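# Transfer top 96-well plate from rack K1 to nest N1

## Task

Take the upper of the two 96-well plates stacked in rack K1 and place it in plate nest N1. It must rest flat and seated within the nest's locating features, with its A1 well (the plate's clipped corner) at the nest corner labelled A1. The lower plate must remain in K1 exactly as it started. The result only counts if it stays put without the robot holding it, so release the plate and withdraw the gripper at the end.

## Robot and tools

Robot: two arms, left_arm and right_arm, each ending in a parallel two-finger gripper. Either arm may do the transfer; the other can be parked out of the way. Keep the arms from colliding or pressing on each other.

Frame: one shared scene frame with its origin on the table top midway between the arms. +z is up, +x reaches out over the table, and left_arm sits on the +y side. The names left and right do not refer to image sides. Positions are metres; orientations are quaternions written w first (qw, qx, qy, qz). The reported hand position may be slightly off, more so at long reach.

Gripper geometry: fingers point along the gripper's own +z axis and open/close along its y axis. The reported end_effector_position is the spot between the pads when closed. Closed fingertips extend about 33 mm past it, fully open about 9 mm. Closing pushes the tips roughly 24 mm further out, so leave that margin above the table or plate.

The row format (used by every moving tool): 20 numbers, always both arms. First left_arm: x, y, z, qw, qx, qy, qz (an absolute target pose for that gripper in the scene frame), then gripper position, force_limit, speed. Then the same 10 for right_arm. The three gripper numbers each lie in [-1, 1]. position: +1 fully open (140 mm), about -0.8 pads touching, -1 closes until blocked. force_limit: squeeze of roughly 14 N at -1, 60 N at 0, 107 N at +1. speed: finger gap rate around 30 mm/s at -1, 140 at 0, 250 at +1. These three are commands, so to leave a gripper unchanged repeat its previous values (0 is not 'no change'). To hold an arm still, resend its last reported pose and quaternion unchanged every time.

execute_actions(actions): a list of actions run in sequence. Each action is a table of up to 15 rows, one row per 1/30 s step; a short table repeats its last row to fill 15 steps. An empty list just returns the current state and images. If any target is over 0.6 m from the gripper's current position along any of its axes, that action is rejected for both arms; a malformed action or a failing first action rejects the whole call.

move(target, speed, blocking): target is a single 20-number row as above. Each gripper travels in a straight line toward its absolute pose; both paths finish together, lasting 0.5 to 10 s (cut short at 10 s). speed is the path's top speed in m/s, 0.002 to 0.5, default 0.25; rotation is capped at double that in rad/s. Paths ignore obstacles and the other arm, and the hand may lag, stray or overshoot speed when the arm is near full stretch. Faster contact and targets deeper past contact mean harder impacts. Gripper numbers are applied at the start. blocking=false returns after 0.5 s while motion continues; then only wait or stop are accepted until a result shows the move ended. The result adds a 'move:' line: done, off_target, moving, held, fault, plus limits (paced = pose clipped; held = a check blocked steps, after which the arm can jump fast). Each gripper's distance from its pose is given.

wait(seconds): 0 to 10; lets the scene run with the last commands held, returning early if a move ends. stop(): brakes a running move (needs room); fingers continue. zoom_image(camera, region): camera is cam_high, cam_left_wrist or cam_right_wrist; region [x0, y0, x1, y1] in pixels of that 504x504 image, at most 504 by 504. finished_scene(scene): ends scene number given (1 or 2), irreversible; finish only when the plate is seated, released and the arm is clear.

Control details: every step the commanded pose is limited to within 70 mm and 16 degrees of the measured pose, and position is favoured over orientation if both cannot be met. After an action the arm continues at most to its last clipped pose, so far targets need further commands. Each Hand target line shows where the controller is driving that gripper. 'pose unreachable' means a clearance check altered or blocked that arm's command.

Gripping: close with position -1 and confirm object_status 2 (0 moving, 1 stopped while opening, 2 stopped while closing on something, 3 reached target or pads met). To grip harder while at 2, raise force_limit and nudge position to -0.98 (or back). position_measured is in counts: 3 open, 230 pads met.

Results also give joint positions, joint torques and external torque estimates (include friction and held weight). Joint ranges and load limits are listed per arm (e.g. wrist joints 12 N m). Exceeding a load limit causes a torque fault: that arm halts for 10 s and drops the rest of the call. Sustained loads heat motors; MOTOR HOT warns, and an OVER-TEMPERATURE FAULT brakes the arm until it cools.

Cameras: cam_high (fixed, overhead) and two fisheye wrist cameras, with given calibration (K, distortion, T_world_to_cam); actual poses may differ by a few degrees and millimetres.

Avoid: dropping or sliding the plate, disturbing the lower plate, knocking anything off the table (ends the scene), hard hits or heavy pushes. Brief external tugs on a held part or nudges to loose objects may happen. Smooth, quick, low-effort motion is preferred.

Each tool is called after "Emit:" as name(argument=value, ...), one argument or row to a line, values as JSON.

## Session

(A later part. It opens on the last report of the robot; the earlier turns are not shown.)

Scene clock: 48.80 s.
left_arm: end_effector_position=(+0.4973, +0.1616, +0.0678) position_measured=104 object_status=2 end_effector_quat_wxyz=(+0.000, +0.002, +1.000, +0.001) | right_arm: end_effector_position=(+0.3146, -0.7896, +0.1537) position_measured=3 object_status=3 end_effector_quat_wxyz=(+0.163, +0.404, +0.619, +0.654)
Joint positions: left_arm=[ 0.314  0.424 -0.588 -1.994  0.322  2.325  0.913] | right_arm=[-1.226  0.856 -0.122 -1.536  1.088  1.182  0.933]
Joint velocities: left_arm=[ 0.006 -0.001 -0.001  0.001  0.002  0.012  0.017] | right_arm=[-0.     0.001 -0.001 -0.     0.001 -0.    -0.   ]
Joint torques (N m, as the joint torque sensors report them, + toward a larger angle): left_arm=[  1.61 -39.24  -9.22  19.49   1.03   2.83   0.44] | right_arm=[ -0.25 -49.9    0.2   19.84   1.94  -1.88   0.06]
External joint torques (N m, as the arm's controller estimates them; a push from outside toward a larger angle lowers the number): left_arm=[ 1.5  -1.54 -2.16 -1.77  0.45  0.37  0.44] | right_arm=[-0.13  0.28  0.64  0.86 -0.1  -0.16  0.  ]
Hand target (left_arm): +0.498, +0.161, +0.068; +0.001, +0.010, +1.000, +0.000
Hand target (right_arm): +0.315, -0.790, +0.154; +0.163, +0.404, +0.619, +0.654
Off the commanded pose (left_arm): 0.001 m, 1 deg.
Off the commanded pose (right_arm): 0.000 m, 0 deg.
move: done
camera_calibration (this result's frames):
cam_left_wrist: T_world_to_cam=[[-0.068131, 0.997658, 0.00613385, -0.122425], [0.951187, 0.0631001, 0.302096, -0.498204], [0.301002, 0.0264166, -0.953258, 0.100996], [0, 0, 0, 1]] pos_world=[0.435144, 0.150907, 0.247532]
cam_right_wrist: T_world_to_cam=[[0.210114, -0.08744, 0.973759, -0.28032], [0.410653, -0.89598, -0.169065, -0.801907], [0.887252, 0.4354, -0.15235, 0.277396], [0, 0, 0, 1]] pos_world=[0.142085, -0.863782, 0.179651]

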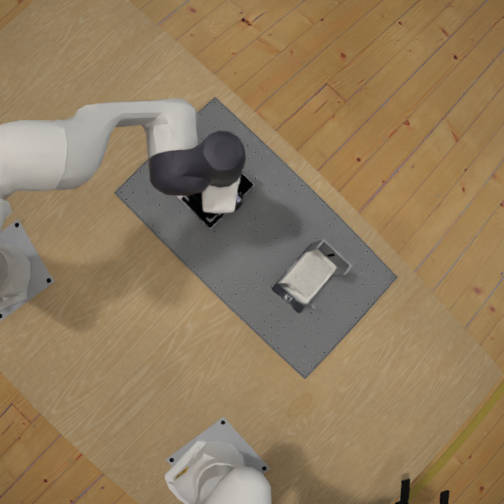

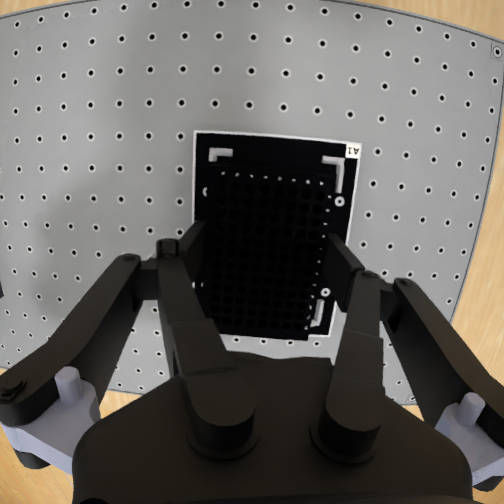

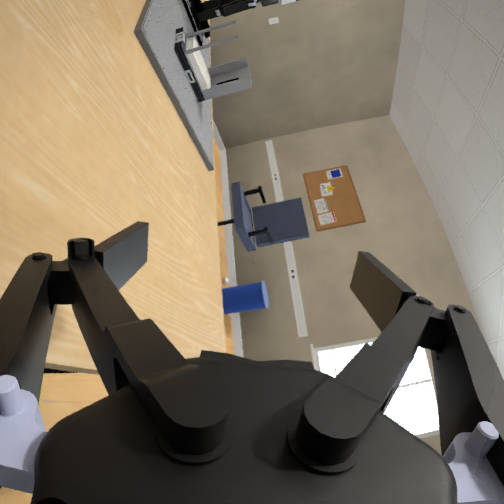

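Emit:
move(
  target=[0.4915,0.168,0.061,0,0.016,-1,0,-1,-0.3,-1,0.3146,-0.7896,0.1537,0.163,0.404,0.619,0.654,1,0,0],
  speed=0.02,
)

Emit:
zoom_image(
  camera="cam_left_wrist",
  region=[180, 130, 360, 230],
)

Emit:
zoom_image(
  camera="cam_left_wrist",
  region=[180, 270, 360, 370],
)

Scene clock: 56.13 s.
left_arm: end_effector_position=(+0.4903, +0.1670, +0.0604) position_measured=104 object_status=2 end_effector_quat_wxyz=(-0.001, -0.009, +1.000, +0.001) | right_arm: end_effector_position=(+0.3146, -0.7896, +0.1537) position_measured=3 object_status=3 end_effector_quat_wxyz=(+0.163, +0.404, +0.619, +0.654)
Joint positions: left_arm=[ 0.316  0.413 -0.579 -2.028  0.316  2.351  0.897] | right_arm=[-1.226  0.856 -0.122 -1.536  1.088  1.182  0.933]
Joint velocities: left_arm=[ 0.    -0.003  0.002 -0.001 -0.002  0.009 -0.015] | right_arm=[-0.    -0.001 -0.001 -0.001  0.002 -0.001 -0.001]
Joint torques (N m, as the joint torque sensors report them, + toward a larger angle): left_arm=[  0.24 -41.31  -6.18  19.94  -0.14   2.79  -0.22] | right_arm=[  0.13 -49.55   0.55  19.34   1.91  -1.82   0.07]
External joint torques (N m, as the arm's controller estimates them; a push from outside toward a larger angle lowers the number): left_arm=[ 0.31 -4.26  0.73 -0.94 -0.71  0.35 -0.22] | right_arm=[ 0.24  0.84  0.97  0.27 -0.15 -0.09  0.01]
Hand target (left_arm): +0.492, +0.168, +0.061; +0.000, -0.016, +1.000, +0.000
Hand target (right_arm): +0.315, -0.790, +0.154; +0.163, +0.404, +0.619, +0.654
Off the commanded pose (left_arm): 0.002 m, 1 deg.
Off the commanded pose (right_arm): 0.000 m, 0 deg.
move: done
camera_calibration (this result's frames):
cam_left_wrist: T_world_to_cam=[[-0.0901478, 0.99591, 0.00602473, -0.117136], [0.950428, 0.0842201, 0.299323, -0.49262], [0.297592, 0.0327094, -0.954133, 0.0965176], [0, 0, 0, 1]] pos_world=[0.428917, 0.154989, 0.240249]
cam_right_wrist: T_world_to_cam=[[0.210114, -0.0874401, 0.973759, -0.28032], [0.410653, -0.89598, -0.169065, -0.801907], [0.887252, 0.4354, -0.15235, 0.277396], [0, 0, 0, 1]] pos_world=[0.142085, -0.863782, 0.179651]

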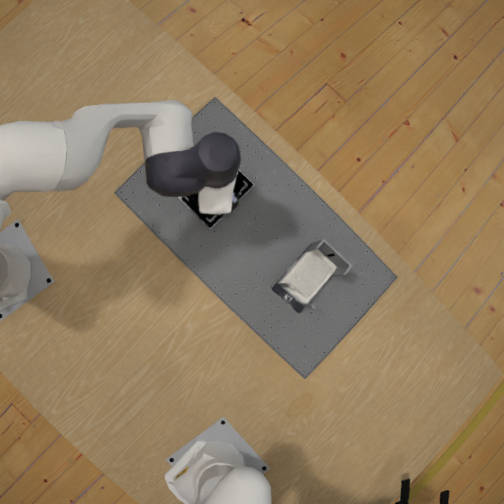

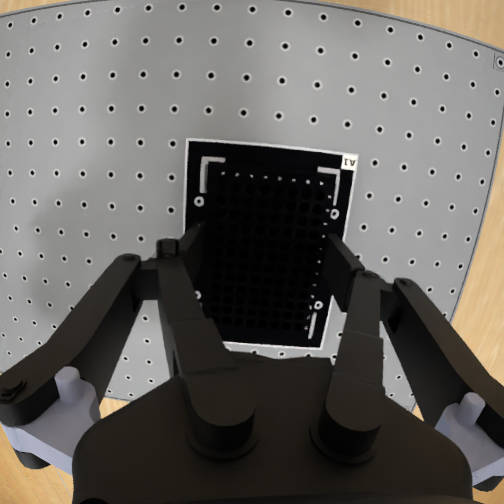

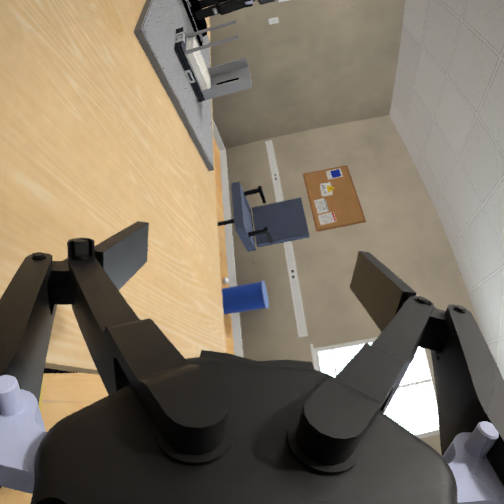

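Region (180, 130, 360, 230) of cam_left_wrist's 504x504 image, scaled by 2.800, with more detail than that image has.

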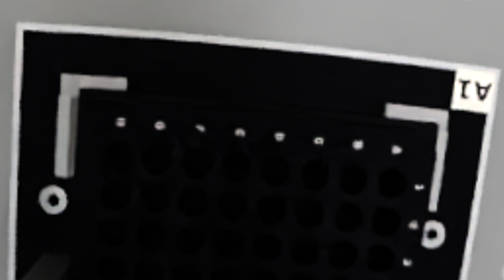

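Region (180, 270, 360, 370) of cam_left_wrist's 504x504 image, scaled by 2.800, with more detail than that image has.

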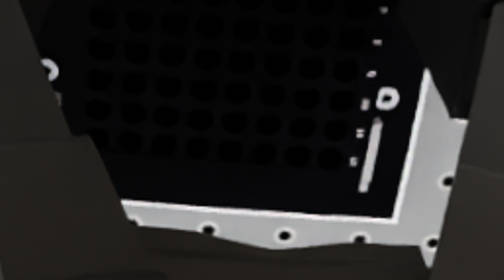

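Emit:
move(
  target=[0.4935,0.1655,0.0585,0,0.017,-1,0,-1,-0.3,-1,0.3146,-0.7896,0.1537,0.163,0.404,0.619,0.654,1,0,0],
  speed=0.01,
)

Emit:
zoom_image(
  camera="cam_left_wrist",
  region=[180, 130, 360, 230],
)

Emit:
zoom_image(
  camera="cam_left_wrist",
  region=[180, 270, 360, 370],
)

Scene clock: 62.77 s.
left_arm: end_effector_position=(+0.4919, +0.1657, +0.0584) position_measured=104 object_status=2 end_effector_quat_wxyz=(-0.002, -0.013, +1.000, +0.000) | right_arm: end_effector_position=(+0.3146, -0.7896, +0.1537) position_measured=3 object_status=3 end_effector_quat_wxyz=(+0.163, +0.404, +0.619, +0.654)
Joint positions: left_arm=[ 0.309  0.421 -0.573 -2.021  0.316  2.353  0.889] | right_arm=[-1.226  0.856 -0.122 -1.536  1.088  1.182  0.933]
Joint velocities: left_arm=[-0.005  0.     0.006  0.001  0.001  0.    -0.005] | right_arm=[-0.001 -0.001 -0.001  0.     0.     0.    -0.   ]
Joint torques (N m, as the joint torque sensors report them, + toward a larger angle): left_arm=[ -1.18 -38.68  -6.27  21.52   0.95   2.77  -0.32] | right_arm=[ -0.1  -49.58   0.1   19.68   1.97  -1.87   0.08]
External joint torques (N m, as the arm's controller estimates them; a push from outside toward a larger angle lowers the number): left_arm=[-1.32 -1.25  0.52  0.64  0.39  0.33 -0.32] | right_arm=[ 0.03  0.72  0.54  0.65 -0.08 -0.14  0.02]
Hand target (left_arm): +0.494, +0.166, +0.059; -0.000, -0.017, +1.000, -0.000
Hand target (right_arm): +0.315, -0.790, +0.154; +0.163, +0.404, +0.619, +0.654
Off the commanded pose (left_arm): 0.002 m, 0 deg.
Off the commanded pose (right_arm): 0.000 m, 0 deg.
move: done
camera_calibration (this result's frames):
cam_left_wrist: T_world_to_cam=[[-0.0991506, 0.995063, 0.00432109, -0.111011], [0.949802, 0.093344, 0.2986, -0.494605], [0.296723, 0.0337106, -0.954368, 0.0945091], [0, 0, 0, 1]] pos_world=[0.430728, 0.153446, 0.238366]
cam_right_wrist: T_world_to_cam=[[0.210114, -0.08744, 0.973759, -0.28032], [0.410653, -0.89598, -0.169065, -0.801907], [0.887252, 0.4354, -0.15235, 0.277396], [0, 0, 0, 1]] pos_world=[0.142085, -0.863782, 0.179651]

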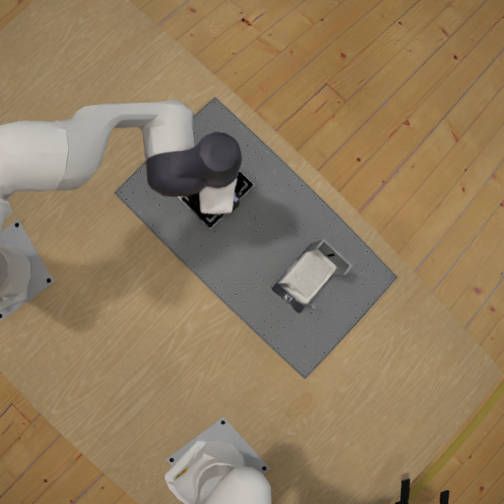

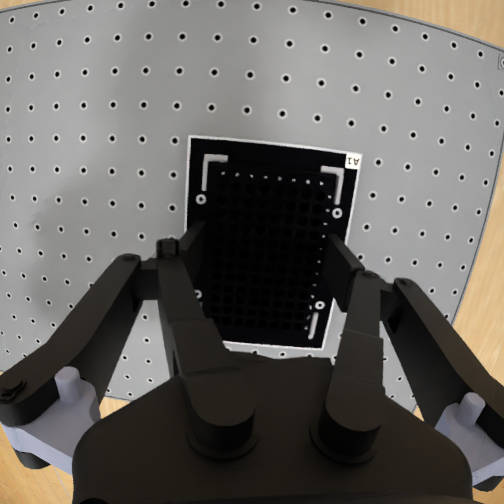

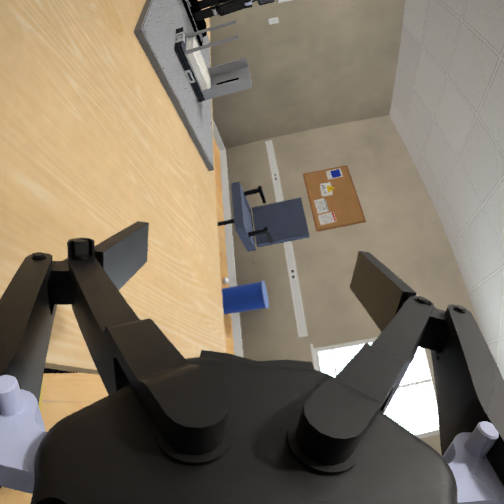

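Region (180, 130, 360, 230) of cam_left_wrist's 504x504 image, scaled by 2.800, with more detail than that image has.

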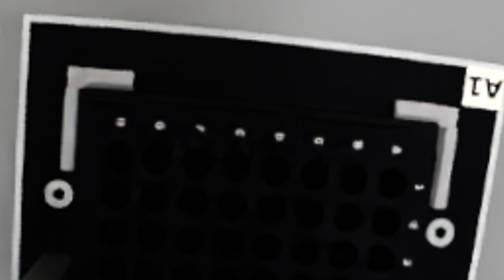

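Region (180, 270, 360, 370) of cam_left_wrist's 504x504 image, scaled by 2.800, with more detail than that image has.

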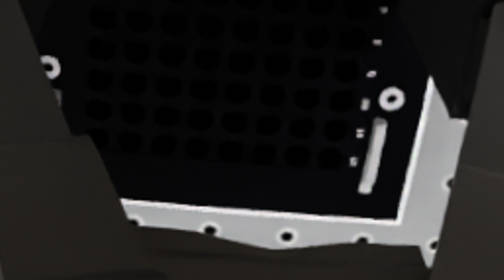

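Close; nudge +y and lower.

Emit:
move(
  target=[0.4935,0.1672,0.051,0,0.012,-1,0,-1,-0.3,-1,0.3146,-0.7896,0.1537,0.163,0.404,0.619,0.654,1,0,0],
  speed=0.008,
)

Emit:
zoom_image(
  camera="cam_left_wrist",
  region=[180, 130, 360, 230],
)

Emit:
zoom_image(
  camera="cam_left_wrist",
  region=[180, 270, 360, 370],
)

Scene clock: 69.03 s.
left_arm: end_effector_position=(+0.4937, +0.1662, +0.0547) position_measured=104 object_status=2 end_effector_quat_wxyz=(+0.000, -0.012, +1.000, +0.000) | right_arm: end_effector_position=(+0.3146, -0.7896, +0.1537) position_measured=3 object_status=3 end_effector_quat_wxyz=(+0.163, +0.404, +0.619, +0.654)
Joint positions: left_arm=[ 0.308  0.429 -0.57  -2.021  0.326  2.363  0.887] | right_arm=[-1.226  0.856 -0.122 -1.536  1.088  1.182  0.933]
Joint velocities: left_arm=[-0.001 -0.001  0.002 -0.     0.     0.     0.   ] | right_arm=[-0.003  0.    -0.001 -0.001 -0.001  0.001 -0.001]
Joint torques (N m, as the joint torque sensors report them, + toward a larger angle): left_arm=[ -0.88 -36.49  -5.59  19.21   1.51   3.43  -0.04] | right_arm=[  0.02 -49.39   0.82  19.69   1.95  -1.83   0.1 ]
External joint torques (N m, as the arm's controller estimates them; a push from outside toward a larger angle lowers the number): left_arm=[-1.01  1.09  1.29 -1.58  0.95  0.99 -0.04] | right_arm=[ 0.26  0.75  1.33  0.72 -0.09 -0.11  0.04]
Hand target (left_arm): +0.494, +0.167, +0.051; +0.000, -0.012, +1.000, +0.000
Hand target (right_arm): +0.315, -0.790, +0.154; +0.163, +0.404, +0.619, +0.654
Off the commanded pose (left_arm): 0.004 m, 0 deg.
Off the commanded pose (right_arm): 0.000 m, 0 deg.
move: off_target (left_arm)
camera_calibration (this result's frames):
cam_left_wrist: T_world_to_cam=[[-0.0958848, 0.995385, 0.00373173, -0.113016], [0.948866, 0.0902695, 0.302499, -0.49451], [0.300766, 0.0325459, -0.953142, 0.0885431], [0, 0, 0, 1]] pos_world=[0.431756, 0.154252, 0.234405]
cam_right_wrist: T_world_to_cam=[[0.210114, -0.0874398, 0.973759, -0.28032], [0.410653, -0.895981, -0.169065, -0.801907], [0.887252, 0.4354, -0.15235, 0.277396], [0, 0, 0, 1]] pos_world=[0.142085, -0.863782, 0.179651]

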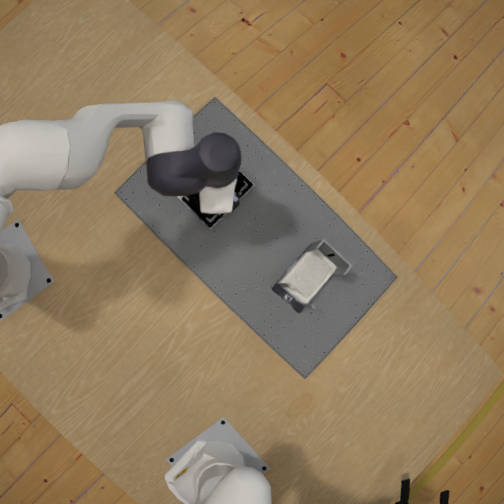

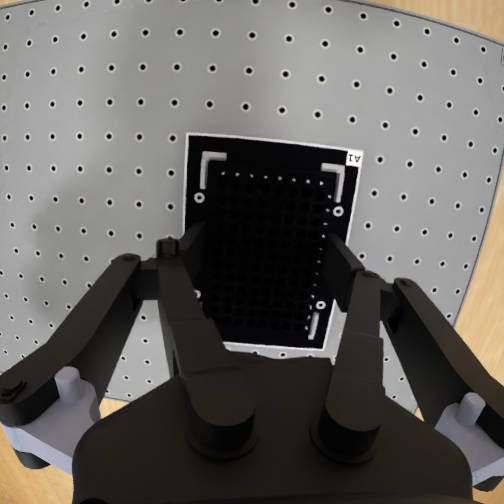

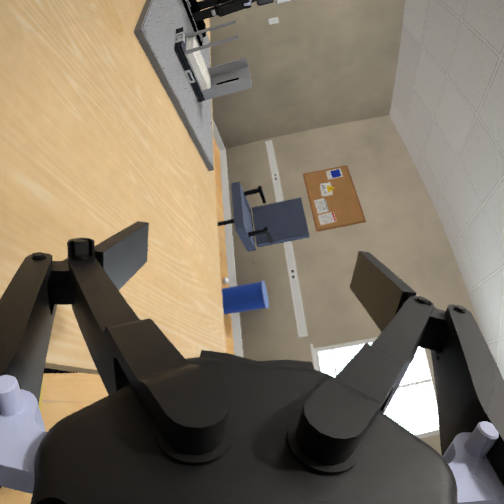

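Region (180, 130, 360, 230) of cam_left_wrist's 504x504 image, scaled by 2.800, with more detail than that image has.

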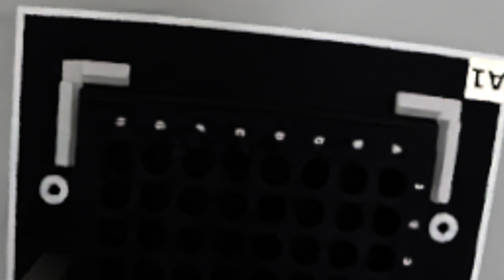

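Region (180, 270, 360, 370) of cam_left_wrist's 504x504 image, scaled by 2.800, with more detail than that image has.

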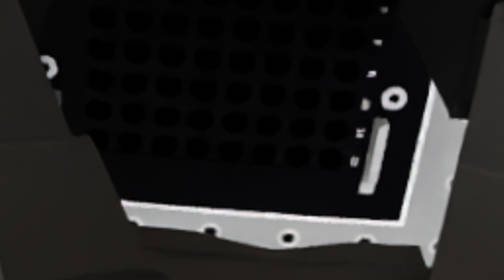

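About 1 mm too far in +x; slide back.

Emit:
move(
  target=[0.4905,0.167,0.0535,0,0.012,-1,0,-1,-0.3,-1,0.3146,-0.7896,0.1537,0.163,0.404,0.619,0.654,1,0,0],
  speed=0.005,
)

Emit:
zoom_image(
  camera="cam_left_wrist",
  region=[180, 130, 360, 230],
)

Scene clock: 73.60 s.
left_arm: end_effector_position=(+0.4925, +0.1664, +0.0548) position_measured=104 object_status=2 end_effector_quat_wxyz=(+0.002, -0.011, +1.000, +0.000) | right_arm: end_effector_position=(+0.3146, -0.7896, +0.1537) position_measured=3 object_status=3 end_effector_quat_wxyz=(+0.163, +0.404, +0.619, +0.654)
Joint positions: left_arm=[ 0.308  0.424 -0.57  -2.03   0.326  2.369  0.887] | right_arm=[-1.226  0.856 -0.122 -1.536  1.088  1.182  0.933]
Joint velocities: left_arm=[-0.    -0.002 -0.    -0.002  0.001  0.002  0.002] | right_arm=[-0.     0.002 -0.     0.     0.001 -0.001  0.   ]
Joint torques (N m, as the joint torque sensors report them, + toward a larger angle): left_arm=[  0.8  -40.05  -7.65  18.03  -0.15   2.37   0.  ] | right_arm=[ -0.11 -49.68   0.52  19.35   1.97  -1.87   0.01]
External joint torques (N m, as the arm's controller estimates them; a push from outside toward a larger angle lowers the number): left_arm=[ 0.82 -2.75 -0.74 -2.64 -0.71 -0.08  0.  ] | right_arm=[-0.04  0.56  0.92  0.33 -0.08 -0.14 -0.05]
Hand target (left_arm): +0.491, +0.167, +0.053; +0.000, -0.012, +1.000, +0.000
Hand target (right_arm): +0.315, -0.790, +0.154; +0.163, +0.404, +0.619, +0.654
Off the commanded pose (left_arm): 0.002 m, 0 deg.
Off the commanded pose (right_arm): 0.000 m, 0 deg.
move: done
camera_calibration (this result's frames):
cam_left_wrist: T_world_to_cam=[[-0.0941648, 0.995551, 0.00338398, -0.114187], [0.948003, 0.0886284, 0.305673, -0.49289], [0.304013, 0.0319917, -0.952131, 0.0874148], [0, 0, 0, 1]] pos_world=[0.429933, 0.154566, 0.23428]
cam_right_wrist: T_world_to_cam=[[0.210114, -0.0874397, 0.973759, -0.28032], [0.410653, -0.895981, -0.169065, -0.801907], [0.887252, 0.4354, -0.15235, 0.277396], [0, 0, 0, 1]] pos_world=[0.142085, -0.863782, 0.179651]

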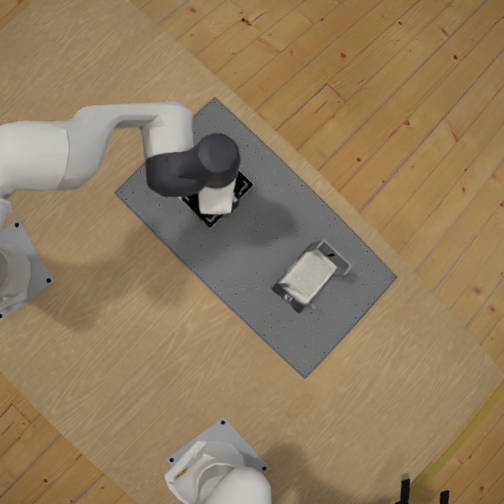

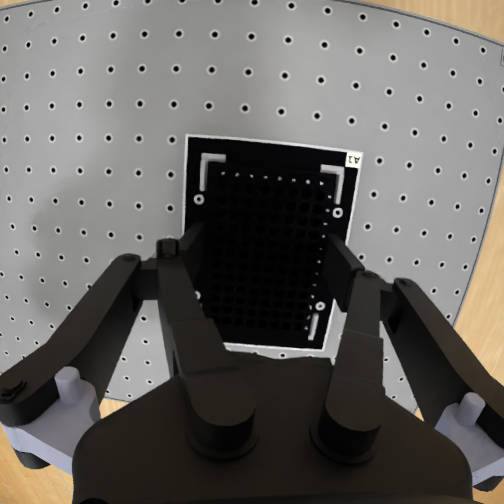

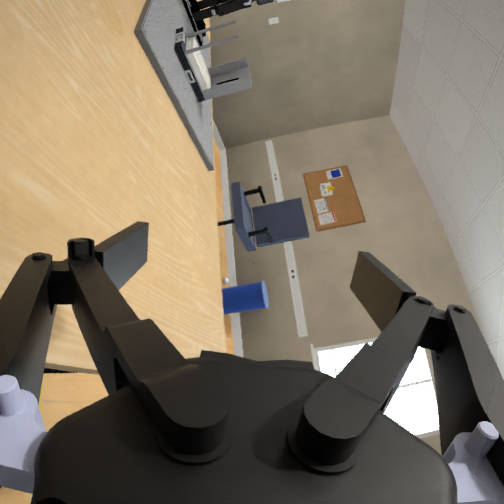

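Region (180, 130, 360, 230) of cam_left_wrist's 504x504 image, scaled by 2.800, with more detail than that image has.

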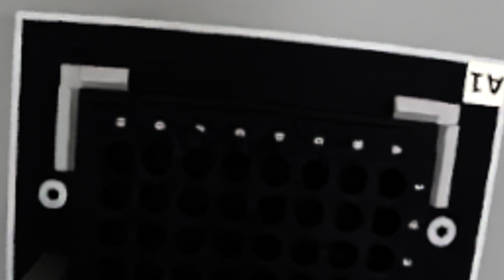

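Emit:
move(
  target=[0.4925,0.1664,0.0548,0,0.012,-1,0,0.6,-0.3,-1,0.3146,-0.7896,0.1537,0.163,0.404,0.619,0.654,1,0,0],
)

Emit:
move(
  target=[0.54,0.167,0.17,0,0.012,-1,0,1,-0.3,0,0.3146,-0.7896,0.1537,0.163,0.404,0.619,0.654,1,0,0],
  speed=0.15,
)

Emit:
zoom_image(
  camera="cam_left_wrist",
  region=[170, 80, 350, 260],
)

Emit:
move(
  target=[0.46,0.36,0.22,0,0.012,-1,0,1,-0.3,0,0.3146,-0.7896,0.1537,0.163,0.404,0.619,0.654,1,0,0],
)

Emit:
zoom_image(
  camera="cam_high",
  region=[165, 140, 265, 240],
)

Scene clock: 82.93 s.
left_arm: end_effector_position=(+0.4929, +0.1667, +0.0552) position_measured=53 object_status=0 end_effector_quat_wxyz=(+0.001, -0.011, +1.000, +0.000) | right_arm: end_effector_position=(+0.3146, -0.7896, +0.1537) position_measured=3 object_status=3 end_effector_quat_wxyz=(+0.163, +0.404, +0.619, +0.654)
Joint positions: left_arm=[ 0.309  0.425 -0.57  -2.027  0.326  2.366  0.887] | right_arm=[-1.226  0.856 -0.122 -1.536  1.088  1.182  0.933]
Joint velocities: left_arm=[ 0.    -0.     0.    -0.    -0.001 -0.     0.001] | right_arm=[ 0.001  0.001 -0.001  0.001  0.     0.001 -0.002]
Joint torques (N m, as the joint torque sensors report them, + toward a larger angle): left_arm=[ -0.09 -38.57  -7.71  21.11  -0.14   2.06   0.09] | right_arm=[ -0.03 -49.77   0.35  19.44   2.    -1.84   0.07]
External joint torques (N m, as the arm's controller estimates them; a push from outside toward a larger angle lowers the number): left_arm=[-0.05 -1.1  -0.73  0.35 -0.69 -0.4   0.09] | right_arm=[-0.1   0.43  0.65  0.46 -0.04 -0.1   0.01]
Hand target (left_arm): +0.492, +0.166, +0.055; -0.000, -0.012, +1.000, -0.000
Hand target (right_arm): +0.315, -0.790, +0.154; +0.163, +0.404, +0.619, +0.654
Off the commanded pose (left_arm): 0.001 m, 0 deg.
Off the commanded pose (right_arm): 0.000 m, 0 deg.
move: done
camera_calibration (this result's frames):
cam_left_wrist: T_world_to_cam=[[-0.0951233, 0.995457, 0.00409672, -0.113933], [0.948258, 0.0893593, 0.304665, -0.493658], [0.302915, 0.0328655, -0.952451, 0.0880259], [0, 0, 0, 1]] pos_world=[0.430614, 0.154635, 0.234708]
cam_right_wrist: T_world_to_cam=[[0.210114, -0.08744, 0.973759, -0.28032], [0.410653, -0.89598, -0.169065, -0.801907], [0.887252, 0.4354, -0.15235, 0.277396], [0, 0, 0, 1]] pos_world=[0.142085, -0.863782, 0.179651]

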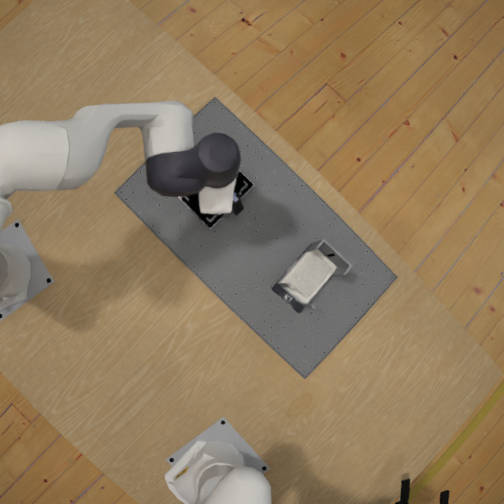

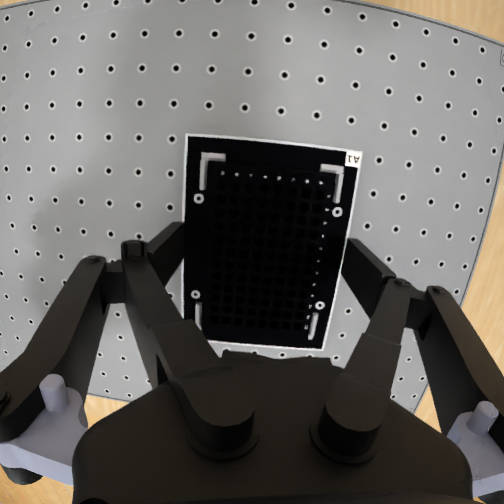

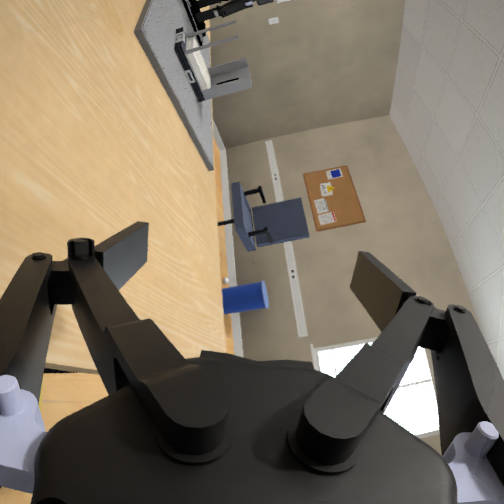

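Scene clock: 84.43 s.
left_arm: end_effector_position=(+0.5398, +0.1669, +0.1704) position_measured=3 object_status=3 end_effector_quat_wxyz=(+0.001, -0.015, +1.000, -0.001) | right_arm: end_effector_position=(+0.3146, -0.7896, +0.1537) position_measured=3 object_status=3 end_effector_quat_wxyz=(+0.163, +0.404, +0.619, +0.654)
Joint positions: left_arm=[ 0.341  0.381 -0.618 -1.766  0.247  2.072  0.973] | right_arm=[-1.226  0.856 -0.122 -1.536  1.088  1.182  0.933]
Joint velocities: left_arm=[-0.    -0.     0.001  0.001  0.    -0.01   0.01 ] | right_arm=[ 0.     0.001  0.001 -0.001 -0.001 -0.001 -0.   ]
Joint torques (N m, as the joint torque sensors report them, + toward a larger angle): left_arm=[  0.72 -39.84  -8.38  22.86   0.     2.09   0.53] | right_arm=[  0.15 -49.61   0.44  19.44   1.97  -1.83   0.1 ]
External joint torques (N m, as the arm's controller estimates them; a push from outside toward a larger angle lowers the number): left_arm=[ 0.63 -1.57 -1.77 -0.39 -0.7  -0.35  0.53] | right_arm=[ 0.13  0.5   0.78  0.51 -0.07 -0.09  0.04]
Hand target (left_arm): +0.539, +0.166, +0.170; -0.001, -0.010, +1.000, -0.002
Hand target (right_arm): +0.315, -0.790, +0.154; +0.163, +0.404, +0.619, +0.654
Off the commanded pose (left_arm): 0.000 m, 0 deg.
Off the commanded pose (right_arm): 0.000 m, 0 deg.
move: done
camera_calibration (this result's frames):
cam_left_wrist: T_world_to_cam=[[-0.102129, 0.994771, 0.00105489, -0.105798], [0.947607, 0.0969644, 0.304366, -0.57404], [0.302672, 0.0320843, -0.952555, 0.183844], [0, 0, 0, 1]] pos_world=[0.477515, 0.155008, 0.349951]
cam_right_wrist: T_world_to_cam=[[0.210114, -0.0874397, 0.973759, -0.28032], [0.410653, -0.895981, -0.169065, -0.801907], [0.887252, 0.4354, -0.152351, 0.277396], [0, 0, 0, 1]] pos_world=[0.142085, -0.863782, 0.179651]

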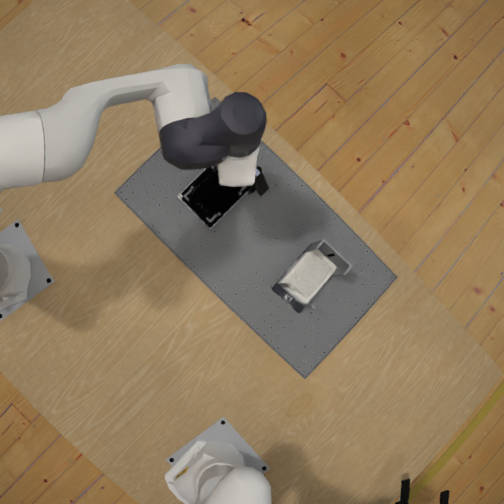

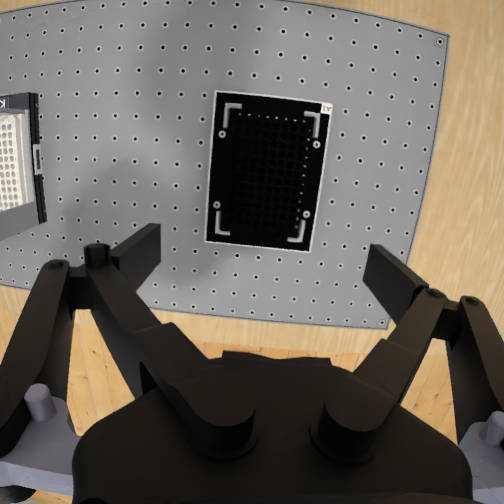

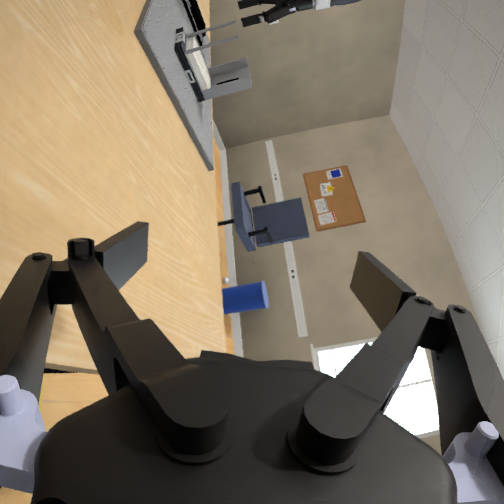

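Region (170, 80, 350, 260) of cam_left_wrist's 504x504 image, scaled by 2.800, with more detail than that image has.

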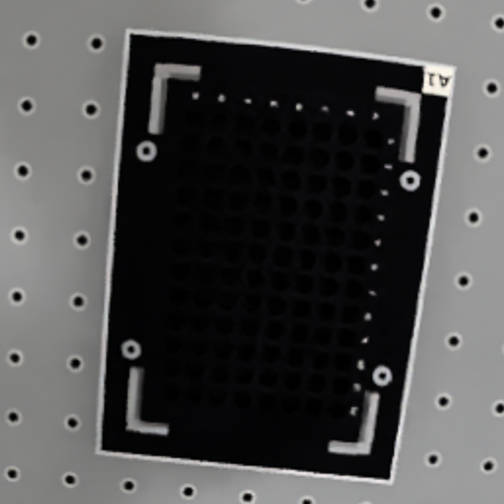

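Scene clock: 86.33 s.
left_arm: end_effector_position=(+0.4585, +0.3566, +0.2189) position_measured=3 object_status=3 end_effector_quat_wxyz=(+0.001, -0.018, +1.000, -0.002) | right_arm: end_effector_position=(+0.3146, -0.7896, +0.1537) position_measured=3 object_status=3 end_effector_quat_wxyz=(+0.163, +0.404, +0.619, +0.654)
Joint positions: left_arm=[ 0.604 -0.126 -0.513 -2.199 -0.075  2.09   1.461] | right_arm=[-1.226  0.856 -0.122 -1.536  1.088  1.182  0.933]
Joint velocities: left_arm=[ 0.001 -0.001  0.    -0.    -0.002 -0.001  0.032] | right_arm=[-0.002  0.    -0.001  0.     0.    -0.    -0.   ]
Joint torques (N m, as the joint torque sensors report them, + toward a larger angle): left_arm=[ -0.74 -26.26   2.14  22.39  -0.03   2.52   0.39] | right_arm=[  0.14 -49.94   0.59  19.8    1.97  -1.84   0.07]
External joint torques (N m, as the arm's controller estimates them; a push from outside toward a larger angle lowers the number): left_arm=[-0.71 -2.5   0.38 -1.27 -0.74  0.09  0.39] | right_arm=[ 0.36  0.43  1.09  0.74 -0.08 -0.12  0.01]
Hand target (left_arm): +0.458, +0.357, +0.219; +0.001, -0.012, +1.000, -0.003
Hand target (right_arm): +0.315, -0.790, +0.154; +0.163, +0.404, +0.619, +0.654
Off the commanded pose (left_arm): 0.004 m, 1 deg.
Off the commanded pose (right_arm): 0.000 m, 0 deg.
move: off_target (left_arm)
camera_calibration (this result's frames):
cam_left_wrist: T_world_to_cam=[[-0.109072, 0.994034, 0.0000613633, -0.299137], [0.947327, 0.103928, 0.302936, -0.532205], [0.301122, 0.0331, -0.953011, 0.249022], [0, 0, 0, 1]] pos_world=[0.396558, 0.344421, 0.398563]
cam_right_wrist: T_world_to_cam=[[0.210114, -0.0874396, 0.973759, -0.28032], [0.410653, -0.895981, -0.169065, -0.801907], [0.887252, 0.4354, -0.152351, 0.277396], [0, 0, 0, 1]] pos_world=[0.142085, -0.863782, 0.179651]

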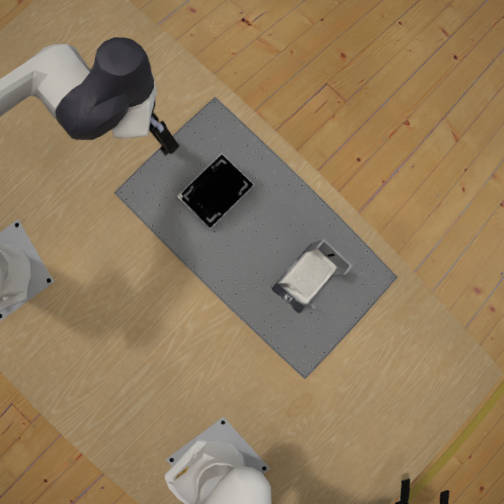

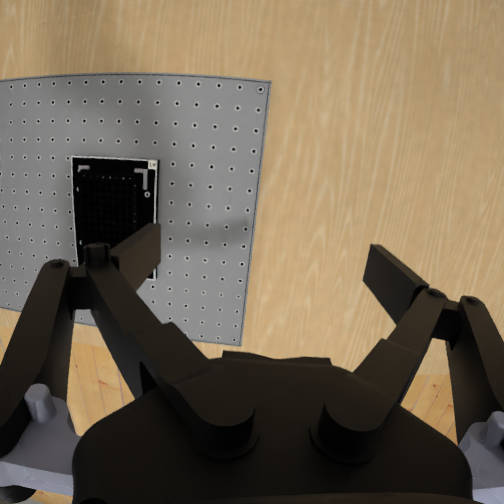

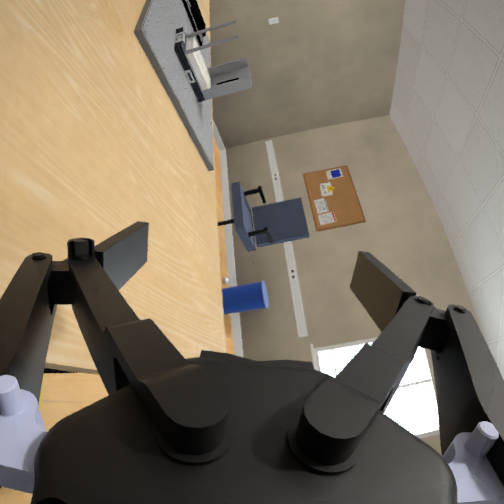

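Region (165, 140, 265, 240) of cam_high's 504x504 image, scaled by 5.040, with more detail than that image has.

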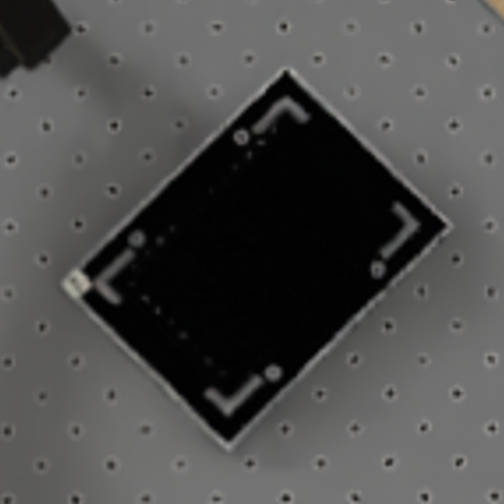

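Emit:
finished_scene(
  scene=2,
)

The scene is finished: the task was done.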